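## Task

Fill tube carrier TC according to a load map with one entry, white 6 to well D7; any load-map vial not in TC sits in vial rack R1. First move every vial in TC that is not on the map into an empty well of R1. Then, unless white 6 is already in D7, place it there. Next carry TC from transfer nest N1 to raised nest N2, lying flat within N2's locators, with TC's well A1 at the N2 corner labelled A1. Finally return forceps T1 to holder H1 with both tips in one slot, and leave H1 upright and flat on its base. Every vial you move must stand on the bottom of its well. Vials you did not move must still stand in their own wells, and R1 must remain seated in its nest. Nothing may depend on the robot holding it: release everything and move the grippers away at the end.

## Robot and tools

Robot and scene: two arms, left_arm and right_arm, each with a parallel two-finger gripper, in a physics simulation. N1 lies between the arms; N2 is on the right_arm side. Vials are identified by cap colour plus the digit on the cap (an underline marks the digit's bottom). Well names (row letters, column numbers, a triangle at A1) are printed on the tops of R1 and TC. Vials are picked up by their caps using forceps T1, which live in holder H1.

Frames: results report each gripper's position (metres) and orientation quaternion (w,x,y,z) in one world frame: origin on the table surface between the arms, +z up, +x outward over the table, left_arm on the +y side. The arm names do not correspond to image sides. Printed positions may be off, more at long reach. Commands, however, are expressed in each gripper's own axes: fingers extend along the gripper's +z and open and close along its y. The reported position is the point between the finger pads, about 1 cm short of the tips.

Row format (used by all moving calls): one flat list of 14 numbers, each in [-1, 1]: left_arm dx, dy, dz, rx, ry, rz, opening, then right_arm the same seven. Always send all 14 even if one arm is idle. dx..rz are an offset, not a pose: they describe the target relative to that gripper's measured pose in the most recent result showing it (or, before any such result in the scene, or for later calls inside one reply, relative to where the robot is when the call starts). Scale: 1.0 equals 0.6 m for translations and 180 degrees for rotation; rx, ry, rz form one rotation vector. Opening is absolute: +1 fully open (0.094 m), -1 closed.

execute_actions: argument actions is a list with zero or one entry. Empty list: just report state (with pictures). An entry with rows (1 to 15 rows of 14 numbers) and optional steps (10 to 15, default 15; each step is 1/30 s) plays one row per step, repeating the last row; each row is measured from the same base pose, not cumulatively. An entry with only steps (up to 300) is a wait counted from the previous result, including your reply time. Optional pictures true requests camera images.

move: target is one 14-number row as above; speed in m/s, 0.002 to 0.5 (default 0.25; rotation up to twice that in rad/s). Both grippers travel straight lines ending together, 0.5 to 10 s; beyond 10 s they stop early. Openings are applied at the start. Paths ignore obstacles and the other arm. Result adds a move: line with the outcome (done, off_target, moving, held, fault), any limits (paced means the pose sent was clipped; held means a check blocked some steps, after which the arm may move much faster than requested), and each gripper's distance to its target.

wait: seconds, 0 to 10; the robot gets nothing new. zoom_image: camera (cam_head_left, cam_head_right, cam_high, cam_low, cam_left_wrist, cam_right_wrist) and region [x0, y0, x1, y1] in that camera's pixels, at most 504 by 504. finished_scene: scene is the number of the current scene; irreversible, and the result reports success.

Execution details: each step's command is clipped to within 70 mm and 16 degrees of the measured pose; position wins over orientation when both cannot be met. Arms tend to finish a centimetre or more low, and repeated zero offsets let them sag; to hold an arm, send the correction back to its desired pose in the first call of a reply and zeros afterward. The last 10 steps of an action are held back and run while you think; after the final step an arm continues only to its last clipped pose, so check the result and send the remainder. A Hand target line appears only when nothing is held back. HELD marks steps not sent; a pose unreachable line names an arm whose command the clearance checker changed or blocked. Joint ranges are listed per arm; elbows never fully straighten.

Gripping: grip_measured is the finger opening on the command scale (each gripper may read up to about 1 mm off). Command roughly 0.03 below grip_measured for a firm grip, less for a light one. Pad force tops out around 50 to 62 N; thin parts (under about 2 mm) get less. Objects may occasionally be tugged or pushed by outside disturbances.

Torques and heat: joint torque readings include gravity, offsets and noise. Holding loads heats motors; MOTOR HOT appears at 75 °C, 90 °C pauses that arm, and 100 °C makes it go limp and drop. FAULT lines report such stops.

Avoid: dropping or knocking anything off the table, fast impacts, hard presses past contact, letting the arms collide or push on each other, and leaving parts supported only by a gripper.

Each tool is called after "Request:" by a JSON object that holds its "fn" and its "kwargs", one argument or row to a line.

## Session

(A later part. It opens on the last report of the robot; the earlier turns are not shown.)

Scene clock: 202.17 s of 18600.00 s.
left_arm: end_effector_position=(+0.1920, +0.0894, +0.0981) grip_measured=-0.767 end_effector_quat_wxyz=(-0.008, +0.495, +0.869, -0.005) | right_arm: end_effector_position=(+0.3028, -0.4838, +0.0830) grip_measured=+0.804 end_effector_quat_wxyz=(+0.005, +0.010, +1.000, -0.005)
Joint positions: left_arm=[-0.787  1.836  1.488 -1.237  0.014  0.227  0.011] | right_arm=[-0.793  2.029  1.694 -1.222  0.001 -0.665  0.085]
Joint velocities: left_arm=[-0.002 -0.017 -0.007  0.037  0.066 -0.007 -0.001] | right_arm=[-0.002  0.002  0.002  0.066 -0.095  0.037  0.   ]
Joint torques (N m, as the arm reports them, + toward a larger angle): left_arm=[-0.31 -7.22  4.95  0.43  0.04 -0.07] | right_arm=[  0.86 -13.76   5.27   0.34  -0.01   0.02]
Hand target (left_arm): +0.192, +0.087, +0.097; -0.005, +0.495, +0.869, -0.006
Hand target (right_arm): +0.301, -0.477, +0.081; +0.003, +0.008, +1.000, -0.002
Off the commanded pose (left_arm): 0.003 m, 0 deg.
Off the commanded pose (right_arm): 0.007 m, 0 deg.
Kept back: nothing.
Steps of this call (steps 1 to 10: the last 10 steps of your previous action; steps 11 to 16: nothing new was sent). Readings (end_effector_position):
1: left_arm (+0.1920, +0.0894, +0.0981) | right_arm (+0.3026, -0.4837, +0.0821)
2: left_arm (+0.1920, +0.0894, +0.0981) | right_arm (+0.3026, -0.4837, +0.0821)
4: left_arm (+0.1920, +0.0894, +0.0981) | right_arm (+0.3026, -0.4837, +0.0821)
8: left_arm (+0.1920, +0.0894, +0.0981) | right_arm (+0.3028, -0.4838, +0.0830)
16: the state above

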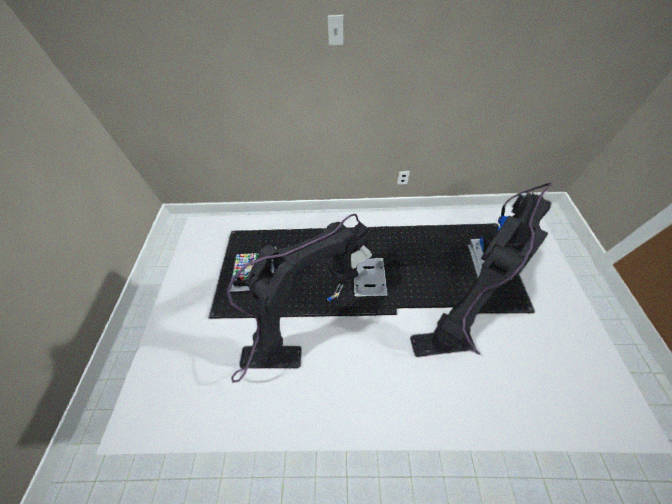

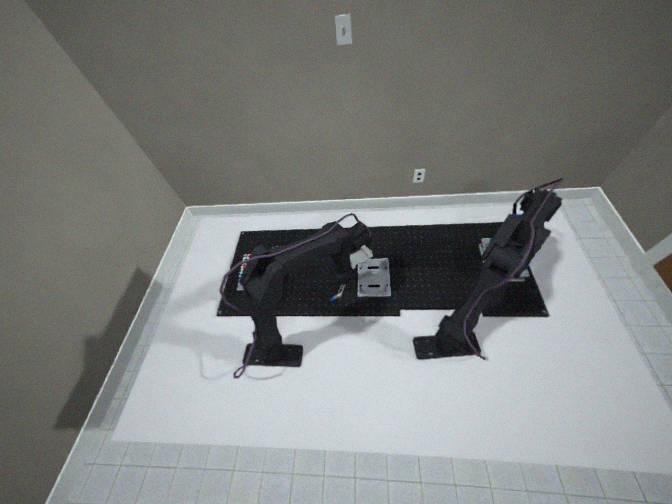

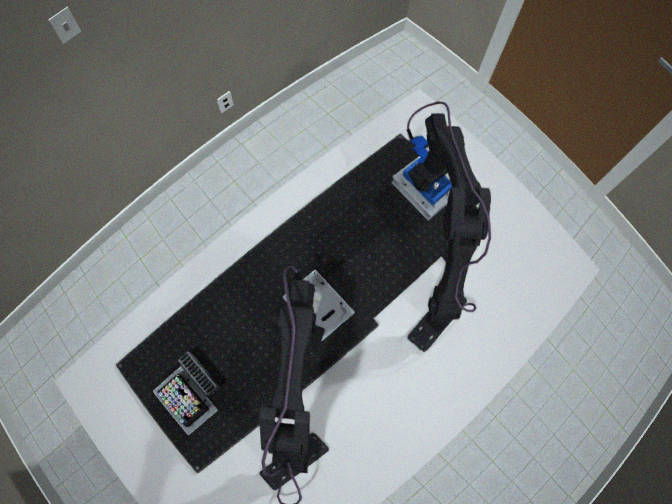

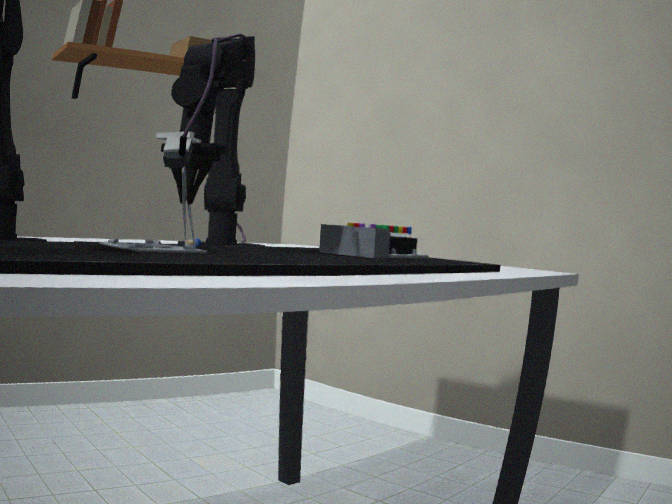

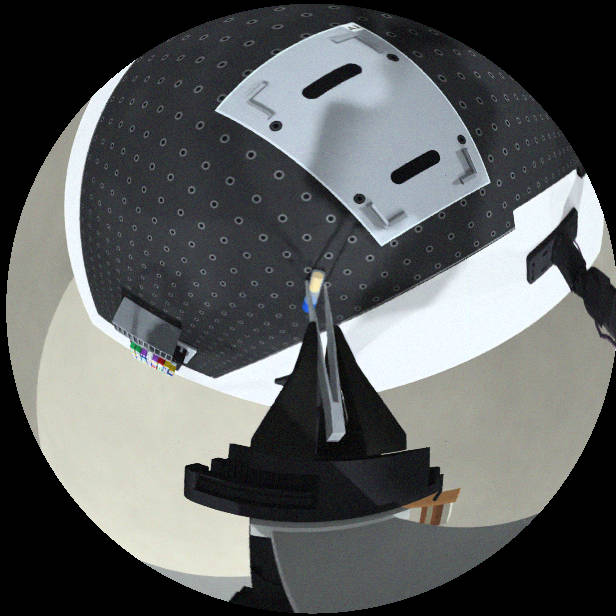

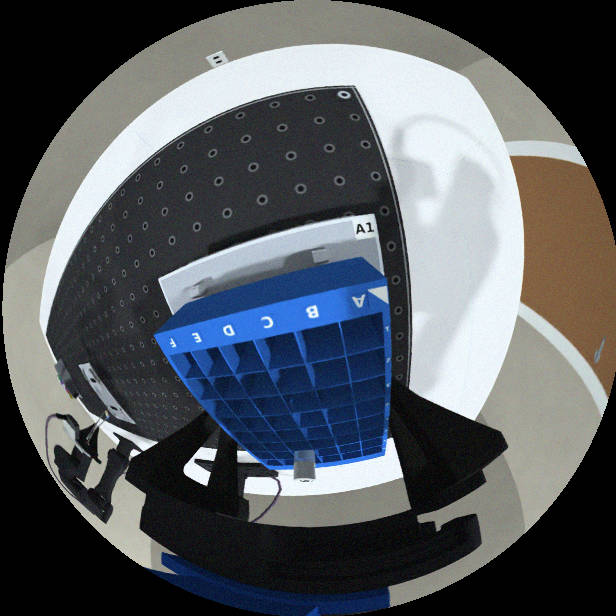

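Request:
{"fn": "execute_actions", "kwargs": {
  "actions": [
    {"rows": [[-0.0034,-0.002,0.0,0,-0.002,0,-0.765,0.003,0.0114,0.0025,-0.0019,0.0013,-0.0019,0.775],[-0.0034,-0.002,-0.003,0,-0.002,0,-0.765,0.003,0.0116,0.0025,-0.0019,0.0013,-0.0019,0.775],[-0.0034,-0.002,-0.007,0,-0.002,0,-0.765,0.003,0.0118,0.0025,-0.0019,0.0013,-0.0019,0.775],[-0.0034,-0.002,-0.012,0,-0.002,0,-0.765,0.003,0.012,0.0025,-0.0019,0.0013,-0.0019,0.775],[-0.0034,-0.002,-0.017,0,-0.002,0,-0.765,0.003,0.0122,0.0025,-0.0019,0.0013,-0.0019,0.775],[-0.0034,-0.002,-0.023,0,-0.002,0,-0.765,0.003,0.0124,0.0025,-0.0019,0.0013,-0.0019,0.775],[-0.0034,-0.002,-0.029,0,-0.002,0,-0.765,0.003,0.0126,0.0025,-0.0019,0.0013,-0.0019,0.775],[-0.0034,-0.002,-0.035,0,-0.002,0,-0.765,0.003,0.0128,0.0025,-0.0019,0.0013,-0.0019,0.775],[-0.0034,-0.002,-0.041,0,-0.002,0,-0.765,0.003,0.013,0.0025,-0.0019,0.0013,-0.0019,0.775],[-0.0034,-0.002,-0.047,0,-0.002,0,-0.765,0.003,0.0132,0.0025,-0.0019,0.0013,-0.0019,0.775],[-0.0034,-0.002,-0.053,0,-0.002,0,-0.765,0.003,0.0134,0.0025,-0.0019,0.0013,-0.0019,0.775],[-0.0034,-0.002,-0.059,0,-0.002,0,-0.765,0.003,0.0136,0.0025,-0.0019,0.0013,-0.0019,0.775],[-0.0034,-0.002,-0.064,0,-0.002,0,-0.765,0.003,0.0138,0.0025,-0.0019,0.0013,-0.0019,0.775],[-0.0034,-0.002,-0.068,0,-0.002,0,-0.765,0.003,0.0138,0.0025,-0.0019,0.0013,-0.0019,0.775],[-0.0034,-0.002,-0.07,0,-0.002,0,-0.765,0.003,0.0138,0.0025,-0.0019,0.0013,-0.0019,0.775]], "steps": 15}
  ]
}}

Request:
{"fn": "wait", "kwargs": {
  "seconds": 0.3
}}

Scene clock: 203.63 s of 18600.00 s.
left_arm: end_effector_position=(+0.1916, +0.0899, +0.0981) grip_measured=-0.767 end_effector_quat_wxyz=(-0.009, +0.495, +0.869, -0.004) | right_arm: end_effector_position=(+0.3026, -0.4836, +0.0826) grip_measured=+0.804 end_effector_quat_wxyz=(+0.005, +0.010, +1.000, -0.004)
Joint positions: left_arm=[-0.787  1.836  1.488 -1.239  0.014  0.227  0.011] | right_arm=[-0.793  2.029  1.693 -1.221  0.001 -0.665  0.085]
Joint velocities: left_arm=[-0.012 -0.012 -0.002 -0.11   0.022 -0.051 -0.001] | right_arm=[ 0.002 -0.007 -0.046 -0.022  0.037  0.007  0.001]
Joint torques (N m, as the arm reports them, + toward a larger angle): left_arm=[-0.2  -7.57  8.02  0.13  0.05 -0.05] | right_arm=[  1.05 -13.89   5.45   0.34  -0.01   0.02]
Steps of this call (steps 1 to 39: nothing new was sent; steps 40 to 44: the first 5 steps of this action). Readings (end_effector_position):
40: left_arm (+0.1920, +0.0894, +0.0981) | right_arm (+0.3028, -0.4838, +0.0830)
41: left_arm (+0.1920, +0.0894, +0.0981) | right_arm (+0.3028, -0.4838, +0.0830)
43: left_arm (+0.1919, +0.0895, +0.0981) | right_arm (+0.3028, -0.4838, +0.0830)
44: the state above

Scene clock: 204.27 s of 18600.00 s.
left_arm: end_effector_position=(+0.1931, +0.0883, +0.1321) grip_measured=-0.767 end_effector_quat_wxyz=(-0.008, +0.495, +0.869, -0.005) | right_arm: end_effector_position=(+0.3026, -0.4833, +0.0823) grip_measured=+0.804 end_effector_quat_wxyz=(+0.004, +0.008, +1.000, -0.007)
Joint positions: left_arm=[-0.787  1.836  1.624 -1.371  0.014  0.227  0.011] | right_arm=[-0.79   2.026  1.686 -1.215  0.006 -0.665  0.085]
Joint velocities: left_arm=[-0.002 -0.022 -0.002 -0.066 -0.037 -0.066  0.   ] | right_arm=[ 0.012  0.007 -0.002  0.007 -0.081 -0.037  0.   ]
Joint torques (N m, as the arm reports them, + toward a larger angle): left_arm=[-0.1  -7.51  7.2   0.2   0.04 -0.03] | right_arm=[  0.93 -13.66   5.52   0.33  -0.07   0.03]
Hand target (left_arm): +0.193, +0.087, +0.140; -0.004, +0.495, +0.869, -0.007
Hand target (right_arm): +0.301, -0.476, +0.081; +0.003, +0.007, +1.000, -0.002
Off the commanded pose (left_arm): 0.008 m, 0 deg.
Off the commanded pose (right_arm): 0.008 m, 1 deg.
Kept back: nothing.
Steps of this call (steps 1 to 10: the last 10 steps of your previous action; steps 11 to 19: nothing new was sent). Readings (end_effector_position):
1: left_arm (+0.1911, +0.0904, +0.0989) | right_arm (+0.3025, -0.4836, +0.0823)
2: left_arm (+0.1908, +0.0907, +0.1003) | right_arm (+0.3026, -0.4836, +0.0822)
4: left_arm (+0.1915, +0.0899, +0.1060) | right_arm (+0.3025, -0.4834, +0.0825)
8: left_arm (+0.1953, +0.0860, +0.1209) | right_arm (+0.3026, -0.4833, +0.0823)
19: the state above

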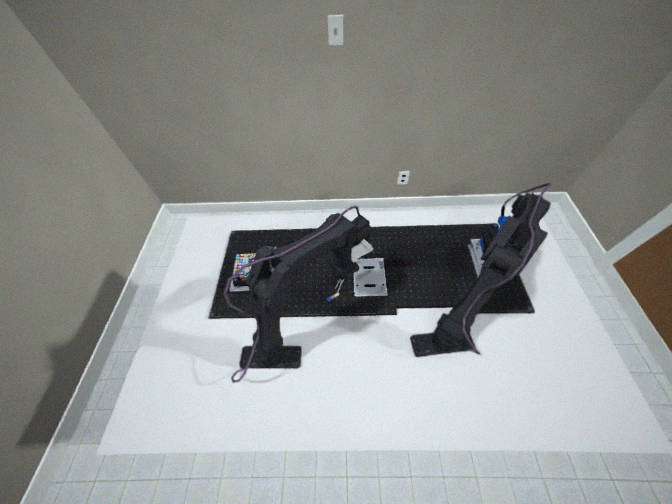

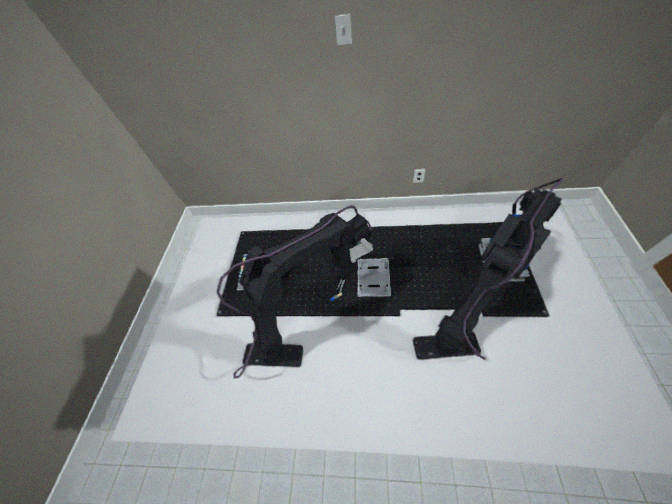

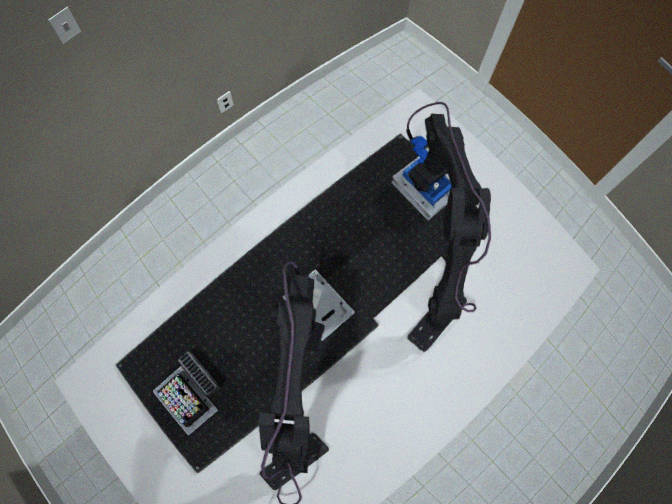

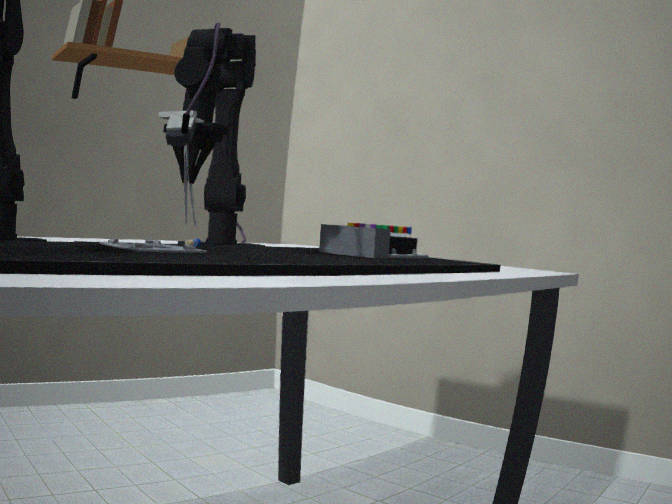

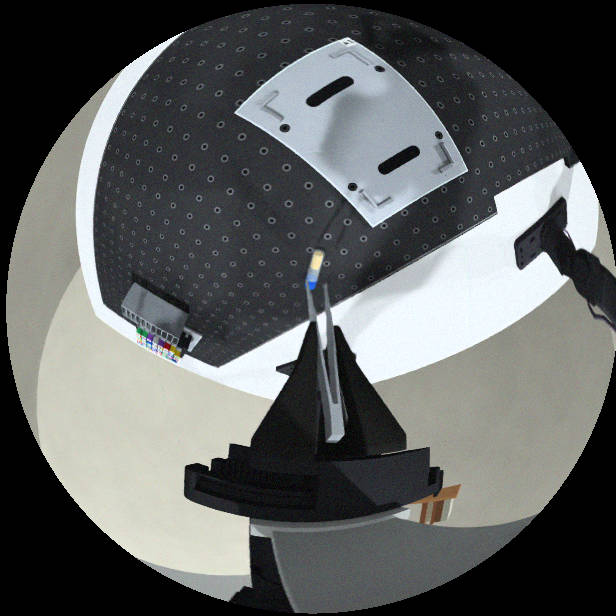

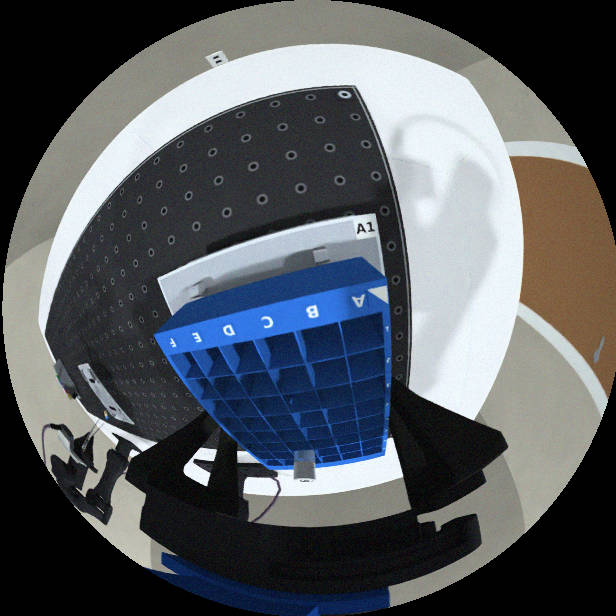

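Request:
{"fn": "move", "kwargs": {
  "target": [0.2376,0.193,-0.1965,-0.0714,-0.1247,-0.3244,-0.765,0.0018,0.0072,-0.021,-0.0045,0.0013,-0.0006,0.775],
  "speed": 0.3
}}

Scene clock: 208.40 s of 18600.00 s.
left_arm: end_effector_position=(+0.2192, +0.2657, +0.2384) grip_measured=-0.767 end_effector_quat_wxyz=(+0.188, +0.010, +0.982, +0.003) | right_arm: end_effector_position=(+0.2954, -0.4773, +0.0841) grip_measured=+0.804 end_effector_quat_wxyz=(-0.010, +0.008, +1.000, +0.005)
Joint positions: left_arm=[-0.325  1.293  1.449 -1.371 -0.128 -0.304  0.011] | right_arm=[-0.79   2.026  1.693 -1.26   0.005 -0.665  0.085]
Joint velocities: left_arm=[ 0.012 -0.007  0.002 -0.007  0.022 -0.037  0.001] | right_arm=[-0.002  0.022 -0.017 -0.037 -0.007 -0.037 -0.001]
Joint torques (N m, as the arm reports them, + toward a larger angle): left_arm=[ 0.61 -4.37  6.87  0.94 -0.29 -0.1 ] | right_arm=[  0.28 -13.19   9.28   0.15  -0.07  -0.02]
Hand target (left_arm): +0.219, +0.271, +0.249; +0.205, -0.001, +0.979, +0.006
Hand target (right_arm): +0.301, -0.479, +0.095; +0.002, +0.007, +1.000, -0.000
Off the commanded pose (left_arm): 0.012 m, 2 deg.
Off the commanded pose (right_arm): 0.012 m, 2 deg.
Kept back: nothing.
move: off_target (left_arm, right_arm)

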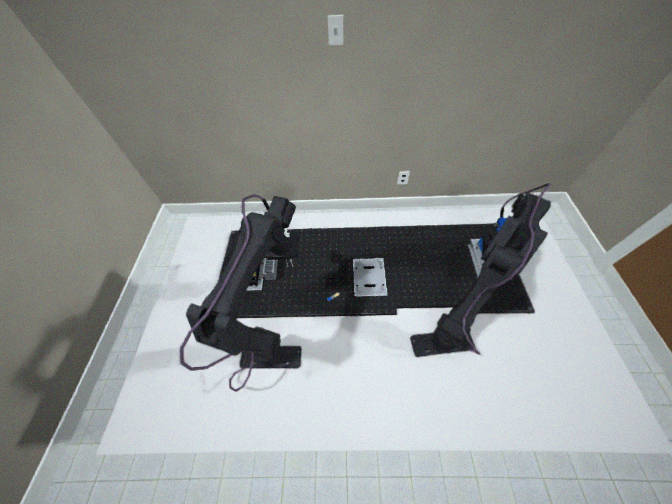

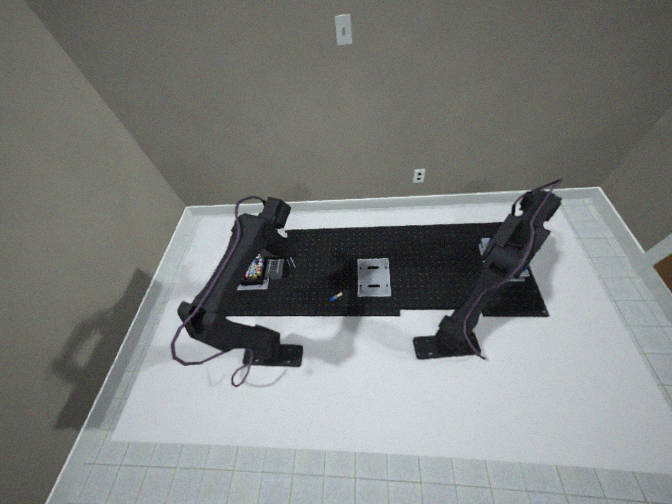

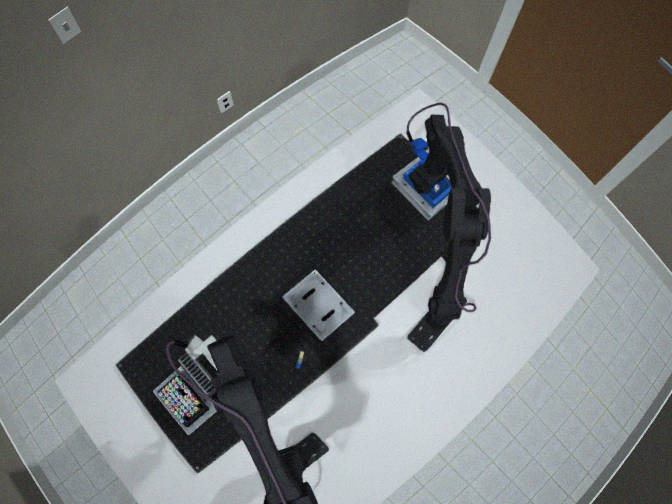

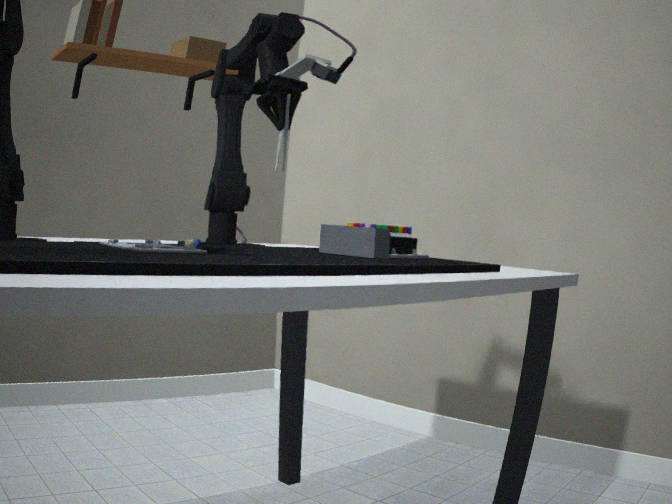

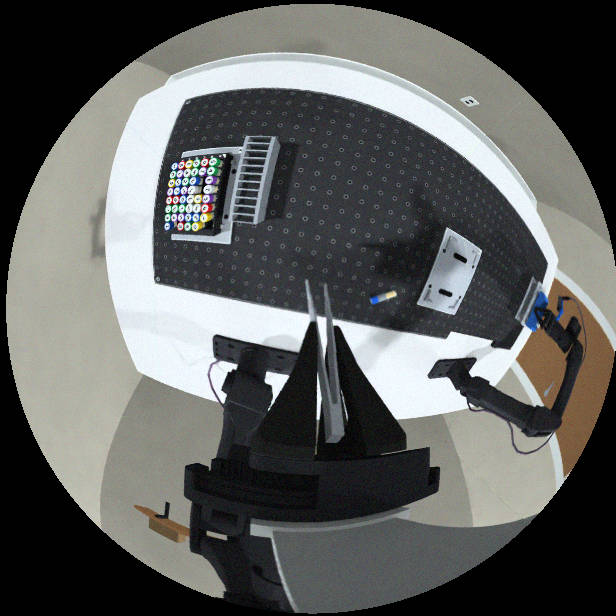

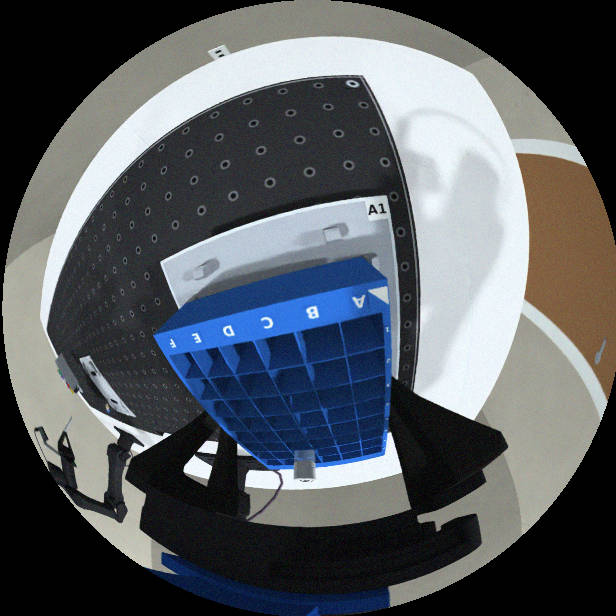

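Request:
{"fn": "execute_actions", "kwargs": {
  "actions": [
    {"rows": [[-0.0065,0.008,-0.016,0,-0.01,-0.006,-0.765,-0.0094,-0.0027,-0.0165,0.0031,-0.0078,-0.0005,0.775],[-0.0065,0.008,-0.016,0,-0.01,-0.006,-0.765,-0.0095,-0.0026,-0.015,0.003,-0.008,-0.0005,0.775],[-0.0065,0.008,-0.016,0,-0.01,-0.006,-0.765,-0.0096,-0.0025,-0.0135,0.0029,-0.0082,-0.0004,0.775],[-0.0065,0.008,-0.016,0,-0.01,-0.006,-0.765,-0.0097,-0.0024,-0.012,0.0028,-0.0084,-0.0004,0.775],[-0.0065,0.008,-0.016,0,-0.01,-0.006,-0.765,-0.0098,-0.0023,-0.0105,0.0026,-0.0086,-0.0003,0.775],[-0.0065,0.008,-0.016,0,-0.01,-0.006,-0.765,-0.0099,-0.0022,-0.009,0.0025,-0.0088,-0.0003,0.775],[-0.0065,0.008,-0.016,0,-0.01,-0.006,-0.765,-0.01,-0.0021,-0.0075,0.0024,-0.009,-0.0002,0.775],[-0.0065,0.008,-0.016,0,-0.01,-0.006,-0.765,-0.0101,-0.002,-0.006,0.0023,-0.0092,-0.0002,0.775],[-0.0065,0.008,-0.016,0,-0.01,-0.006,-0.765,-0.0102,-0.002,-0.0045,0.0022,-0.0094,-0.0001,0.775],[-0.0065,0.008,-0.016,0,-0.01,-0.006,-0.765,-0.0103,-0.0019,-0.003,0.0021,-0.0096,-0.0001,0.775],[-0.0065,0.008,-0.016,0,-0.01,-0.006,-0.765,-0.0104,-0.0018,-0.0015,0.002,-0.0098,0,0.775],[-0.0065,0.008,-0.016,0,-0.01,-0.006,-0.765,-0.0105,-0.0018,-0.0005,0.0019,-0.01,0,0.775],[-0.0065,0.008,-0.016,0,-0.01,-0.006,-0.765,-0.0105,-0.0017,0.0005,0.0018,-0.0102,0,0.775],[-0.0065,0.008,-0.016,0,-0.01,-0.006,-0.765,-0.0105,-0.0017,0.0012,0.0017,-0.0103,0,0.775],[-0.0065,0.008,-0.016,0,-0.01,-0.006,-0.765,-0.0105,-0.0017,0.0018,0.0016,-0.0104,0,0.775]], "steps": 15}
  ]
}}

Request:
{"fn": "wait", "kwargs": {
  "seconds": 0.3
}}

Scene clock: 211.50 s of 18600.00 s.
left_arm: end_effector_position=(+0.2196, +0.2672, +0.2384) grip_measured=-0.767 end_effector_quat_wxyz=(+0.188, +0.006, +0.982, +0.003) | right_arm: end_effector_position=(+0.2954, -0.4773, +0.0842) grip_measured=+0.804 end_effector_quat_wxyz=(-0.010, +0.008, +1.000, +0.005)
Joint positions: left_arm=[-0.319  1.293  1.449 -1.371 -0.128 -0.306  0.011] | right_arm=[-0.79   2.026  1.693 -1.261  0.005 -0.665  0.085]
Joint velocities: left_arm=[ 0.017 -0.007 -0.002  0.007 -0.007  0.022 -0.002] | right_arm=[ 0.002  0.007 -0.007  0.007 -0.066  0.007 -0.001]
Joint torques (N m, as the arm reports them, + toward a larger angle): left_arm=[ 0.61 -4.36  6.81  0.95 -0.12 -0.01] | right_arm=[  0.22 -13.     8.27   0.28  -0.09  -0.02]
Steps of this call (steps 1 to 88: nothing new was sent; steps 89 to 93: the first 5 steps of this action). Readings (end_effector_position):
89: left_arm (+0.2193, +0.2659, +0.2384) | right_arm (+0.2954, -0.4773, +0.0842)
90: left_arm (+0.2194, +0.2664, +0.2384) | right_arm (+0.2954, -0.4773, +0.0842)
92: left_arm (+0.2196, +0.2671, +0.2384) | right_arm (+0.2954, -0.4773, +0.0842)
93: the state above

Scene clock: 212.13 s of 18600.00 s.
left_arm: end_effector_position=(+0.2197, +0.2673, +0.2384) grip_measured=-0.767 end_effector_quat_wxyz=(+0.188, +0.005, +0.982, +0.003) | right_arm: end_effector_position=(+0.3007, -0.4807, +0.0841) grip_measured=+0.804 end_effector_quat_wxyz=(+0.001, +0.008, +1.000, -0.001)
Joint positions: left_arm=[-0.318  1.293  1.449 -1.371 -0.128 -0.306  0.011] | right_arm=[-0.79   2.026  1.693 -1.236  0.002 -0.665  0.085]
Joint velocities: left_arm=[ 0.002  0.007 -0.007 -0.051  0.037 -0.022  0.001] | right_arm=[-0.007 -0.007  0.007 -0.022  0.037  0.022 -0.001]
Joint torques (N m, as the arm reports them, + toward a larger angle): left_arm=[ 0.66 -4.39  6.83  0.95 -0.13 -0.01] | right_arm=[  0.11 -12.93   6.29   0.38  -0.12  -0.03]
Hand target (left_arm): +0.219, +0.271, +0.249; +0.203, +0.000, +0.979, +0.001
Hand target (right_arm): +0.302, -0.478, +0.083; +0.006, +0.008, +1.000, +0.002
Off the commanded pose (left_arm): 0.011 m, 2 deg.
Off the commanded pose (right_arm): 0.003 m, 1 deg.
Kept back: nothing.
Steps of this call (steps 1 to 10: the last 10 steps of your previous action; steps 11 to 19: nothing new was sent). Readings (end_effector_position):
1: left_arm (+0.2197, +0.2673, +0.2384) | right_arm (+0.2954, -0.4773, +0.0842)
2: left_arm (+0.2197, +0.2673, +0.2384) | right_arm (+0.2954, -0.4773, +0.0842)
4: left_arm (+0.2197, +0.2673, +0.2384) | right_arm (+0.2959, -0.4776, +0.0841)
8: left_arm (+0.2197, +0.2673, +0.2384) | right_arm (+0.2978, -0.4789, +0.0841)
19: the state above

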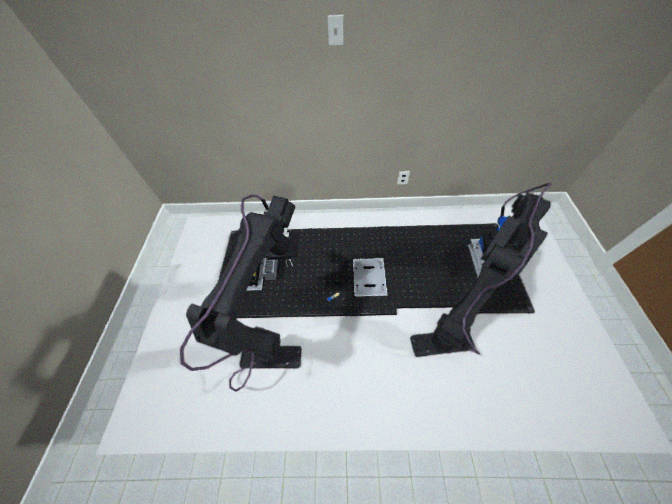

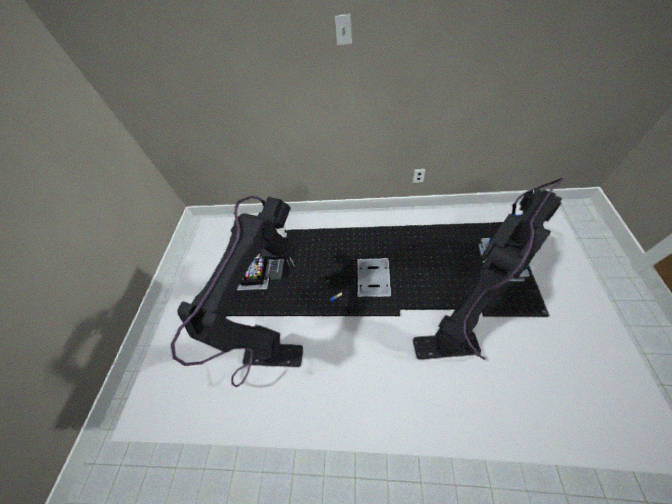

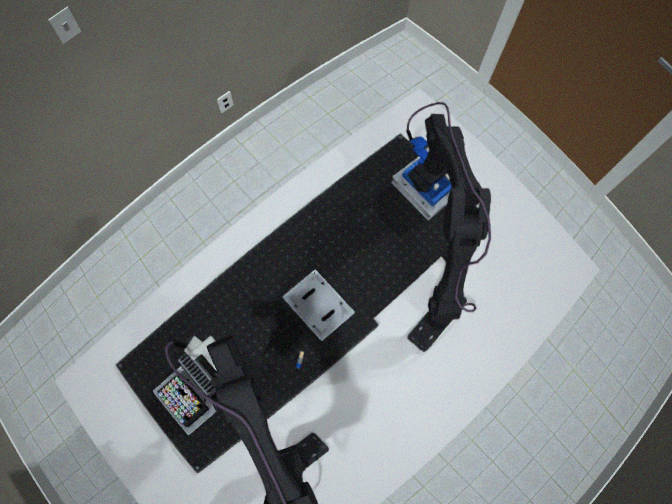

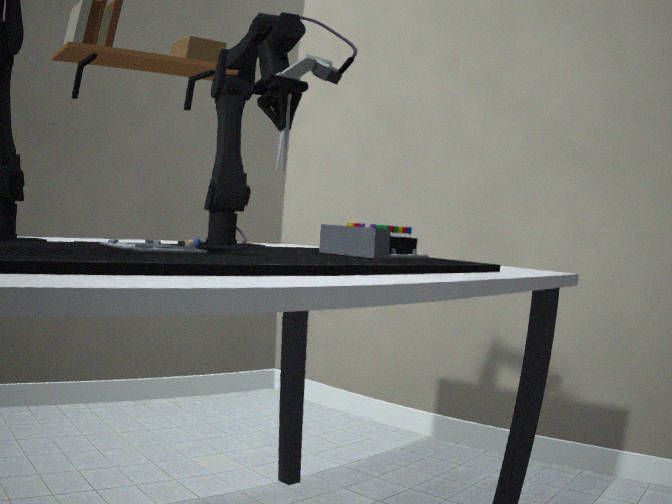

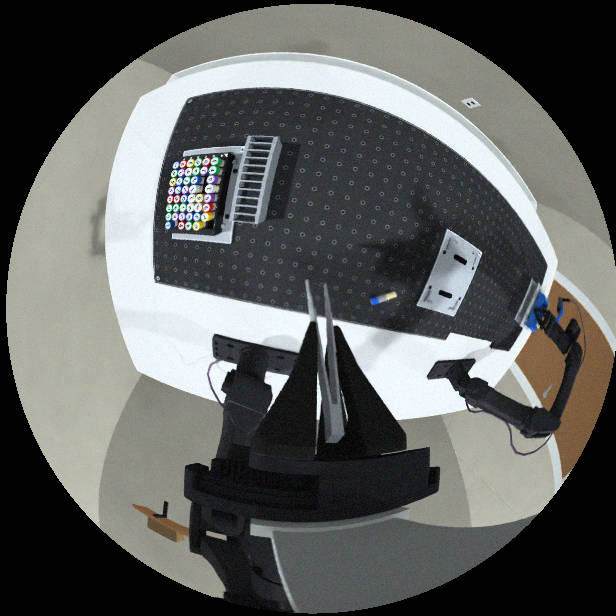

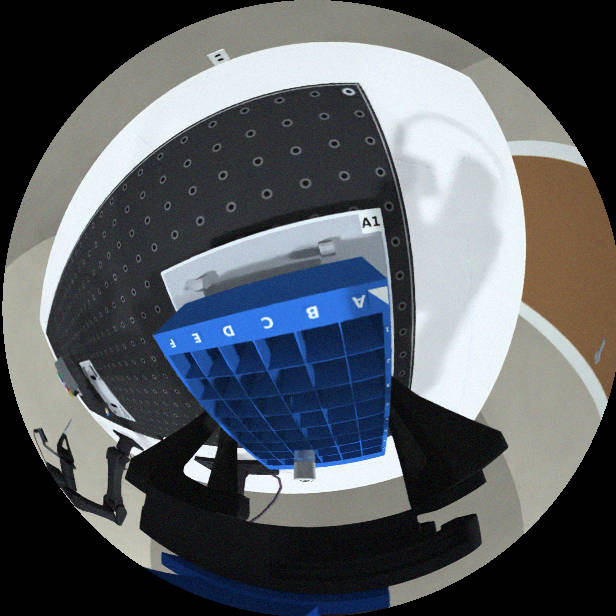

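Request:
{"fn": "zoom_image", "kwargs": {
  "camera": "cam_right_wrist",
  "region": [290, 200, 420, 300]
}}

Request:
{"fn": "zoom_image", "kwargs": {
  "camera": "cam_right_wrist",
  "region": [140, 250, 270, 350]
}}

Region (290, 200, 420, 300) of cam_right_wrist's 616x616 image, scaled by 3.877, with more detail than that image has; it fills the top 388 rows of this view, and the rest is white.

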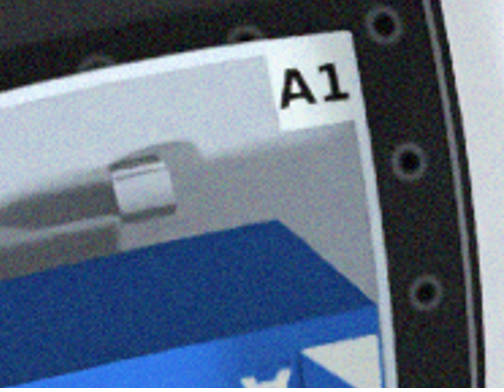

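Region (140, 250, 270, 350) of cam_right_wrist's 616x616 image, scaled by 3.877, with more detail than that image has; it fills the top 388 rows of this view, and the rest is white.

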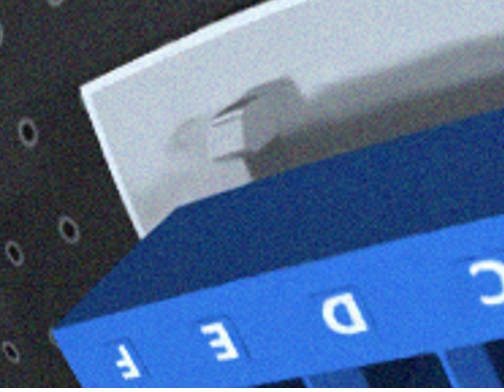

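Request:
{"fn": "execute_actions", "kwargs": {
  "actions": [
    {"rows": [[-0.006,0.005,-0.016,0,-0.01,-0.003,-0.765,-0.0023,0.0047,0.0018,-0.0022,-0.0034,0,0.775],[-0.006,0.005,-0.016,0,-0.01,-0.003,-0.765,-0.0029,0.0054,0.0018,-0.0022,-0.0034,0,0.775],[-0.006,0.005,-0.016,0,-0.01,-0.003,-0.765,-0.0035,0.0061,0.0018,-0.0022,-0.0034,0,0.775],[-0.006,0.005,-0.016,0,-0.01,-0.003,-0.765,-0.0041,0.0068,0.0018,-0.0022,-0.0034,0,0.775],[-0.006,0.005,-0.016,0,-0.01,-0.003,-0.765,-0.0046,0.0075,0.0018,-0.0022,-0.0034,0,0.775],[-0.006,0.005,-0.016,0,-0.01,-0.003,-0.765,-0.005,0.008,0.0018,-0.0022,-0.0034,0,0.775],[-0.006,0.005,-0.016,0,-0.01,-0.003,-0.765,-0.0053,0.0084,0.0018,-0.0022,-0.0034,0,0.775],[-0.006,0.005,-0.016,0,-0.01,-0.003,-0.765,-0.0056,0.0087,0.0018,-0.0022,-0.0034,0,0.775],[-0.006,0.005,-0.016,0,-0.01,-0.003,-0.765,-0.0059,0.009,0.0018,-0.0022,-0.0034,0,0.775],[-0.006,0.005,-0.016,0,-0.01,-0.003,-0.765,-0.0062,0.0094,0.0018,-0.0022,-0.0034,0,0.775],[-0.006,0.005,-0.016,0,-0.01,-0.003,-0.765,-0.0064,0.0097,0.0018,-0.0022,-0.0034,0,0.775],[-0.006,0.005,-0.016,0,-0.01,-0.003,-0.765,-0.0067,0.01,0.0018,-0.0022,-0.0034,0,0.775],[-0.006,0.005,-0.016,0,-0.01,-0.003,-0.765,-0.0069,0.0103,0.0018,-0.0022,-0.0034,0,0.775]], "steps": 15}
  ]
}}

Request:
{"fn": "wait", "kwargs": {
  "seconds": 0.3
}}

Scene clock: 215.83 s of 18600.00 s.
left_arm: end_effector_position=(+0.2197, +0.2673, +0.2384) grip_measured=-0.767 end_effector_quat_wxyz=(+0.188, +0.005, +0.982, +0.003) | right_arm: end_effector_position=(+0.3007, -0.4808, +0.0841) grip_measured=+0.804 end_effector_quat_wxyz=(+0.001, +0.008, +1.000, -0.002)
Joint positions: left_arm=[-0.318  1.293  1.449 -1.371 -0.128 -0.306  0.011] | right_arm=[-0.79   2.026  1.693 -1.235  0.002 -0.665  0.085]
Joint velocities: left_arm=[ 0.007  0.012 -0.007  0.051 -0.037  0.007  0.   ] | right_arm=[ 0.012 -0.017 -0.002 -0.081  0.007 -0.022  0.001]
Joint torques (N m, as the arm reports them, + toward a larger angle): left_arm=[ 0.47 -4.31  6.9   0.94 -0.17 -0.02] | right_arm=[  0.77 -12.97   6.24   0.39  -0.1    0.01]
Steps of this call (steps 1 to 90: nothing new was sent; then 0.53 s passed at rest; steps 91 to 95: the first 5 steps of this action). Readings (end_effector_position):
91: left_arm (+0.2197, +0.2673, +0.2384) | right_arm (+0.3007, -0.4808, +0.0841)
92: left_arm (+0.2197, +0.2673, +0.2384) | right_arm (+0.3007, -0.4808, +0.0841)
94: left_arm (+0.2197, +0.2673, +0.2384) | right_arm (+0.3007, -0.4808, +0.0841)
95: the state above

Scene clock: 216.47 s of 18600.00 s.
left_arm: end_effector_position=(+0.2197, +0.2673, +0.2384) grip_measured=-0.767 end_effector_quat_wxyz=(+0.188, +0.005, +0.982, +0.003) | right_arm: end_effector_position=(+0.3008, -0.4808, +0.0841) grip_measured=+0.804 end_effector_quat_wxyz=(+0.001, +0.012, +1.000, -0.002)
Joint positions: left_arm=[-0.318  1.293  1.449 -1.371 -0.128 -0.306  0.011] | right_arm=[-0.79   2.026  1.693 -1.235  0.002 -0.658  0.085]
Joint velocities: left_arm=[-0.017 -0.012 -0.012 -0.037 -0.066  0.051 -0.   ] | right_arm=[ 0.007 -0.002 -0.017 -0.066 -0.095  0.066 -0.001]
Joint torques (N m, as the arm reports them, + toward a larger angle): left_arm=[ 0.47 -4.33  6.94  0.95 -0.16 -0.02] | right_arm=[  1.26 -13.03   6.32   0.39  -0.09   0.02]
Hand target (left_arm): +0.219, +0.270, +0.249; +0.203, +0.001, +0.979, +0.003
Hand target (right_arm): +0.305, -0.475, +0.083; +0.006, +0.008, +1.000, +0.002
Off the commanded pose (left_arm): 0.011 m, 2 deg.
Off the commanded pose (right_arm): 0.008 m, 1 deg.
Kept back: nothing.
Steps of this call (steps 1 to 10: the last 10 steps of your previous action; steps 11 to 19: nothing new was sent). Readings (end_effector_position):
1: left_arm (+0.2197, +0.2673, +0.2384) | right_arm (+0.3007, -0.4808, +0.0841)
2: left_arm (+0.2197, +0.2673, +0.2384) | right_arm (+0.3007, -0.4808, +0.0841)
4: left_arm (+0.2197, +0.2673, +0.2384) | right_arm (+0.3007, -0.4808, +0.0841)
8: left_arm (+0.2197, +0.2673, +0.2384) | right_arm (+0.3007, -0.4808, +0.0841)
19: the state above

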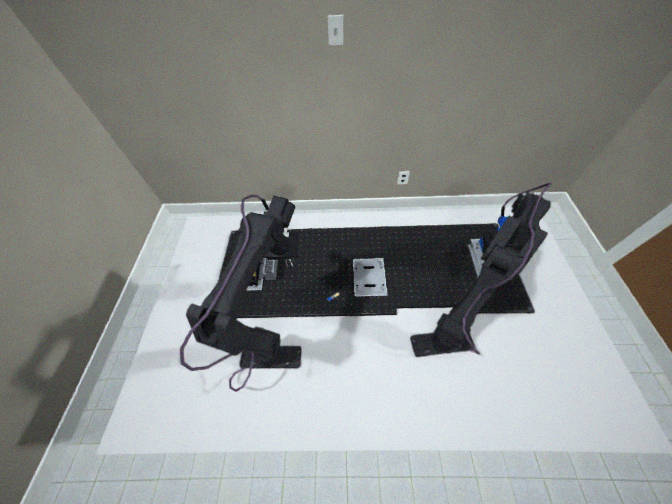

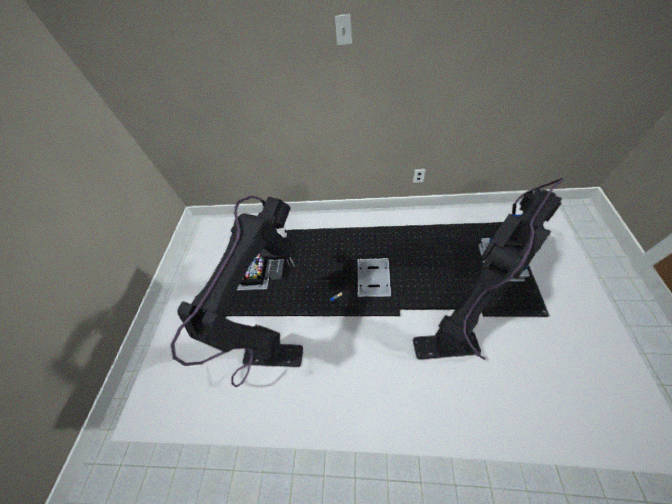

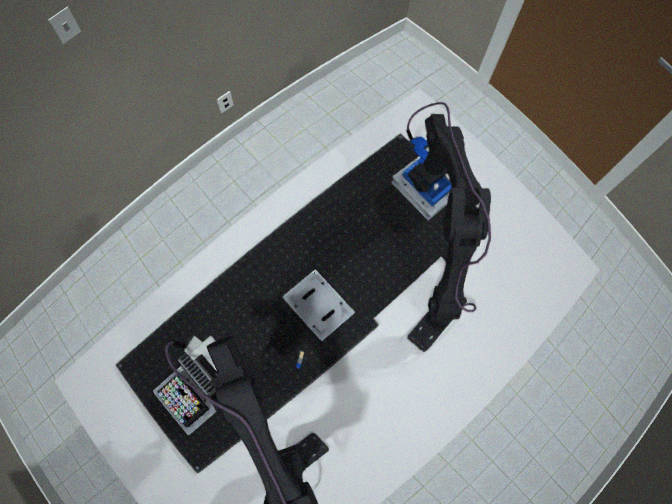

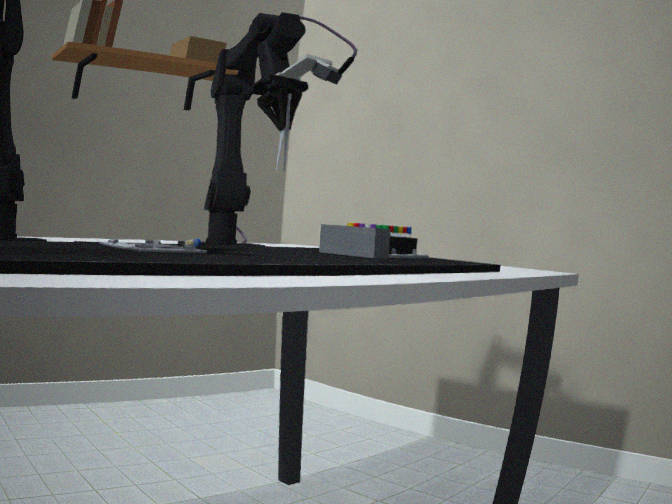

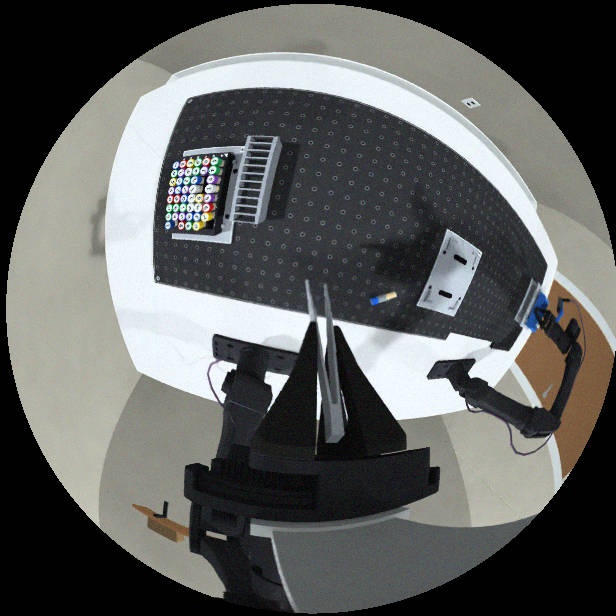

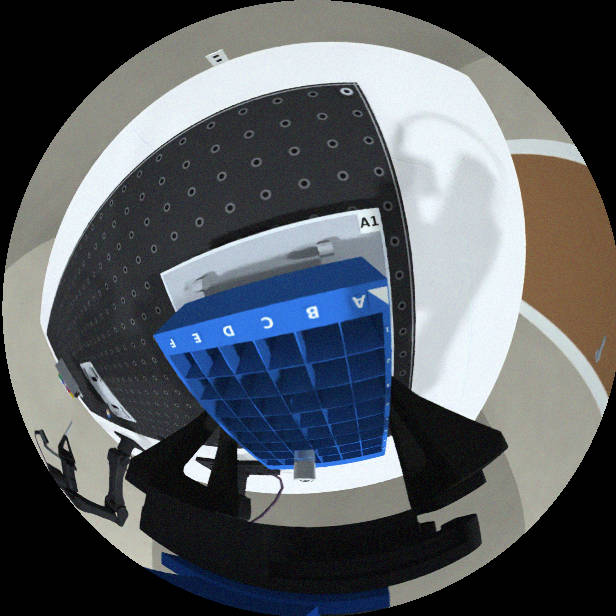

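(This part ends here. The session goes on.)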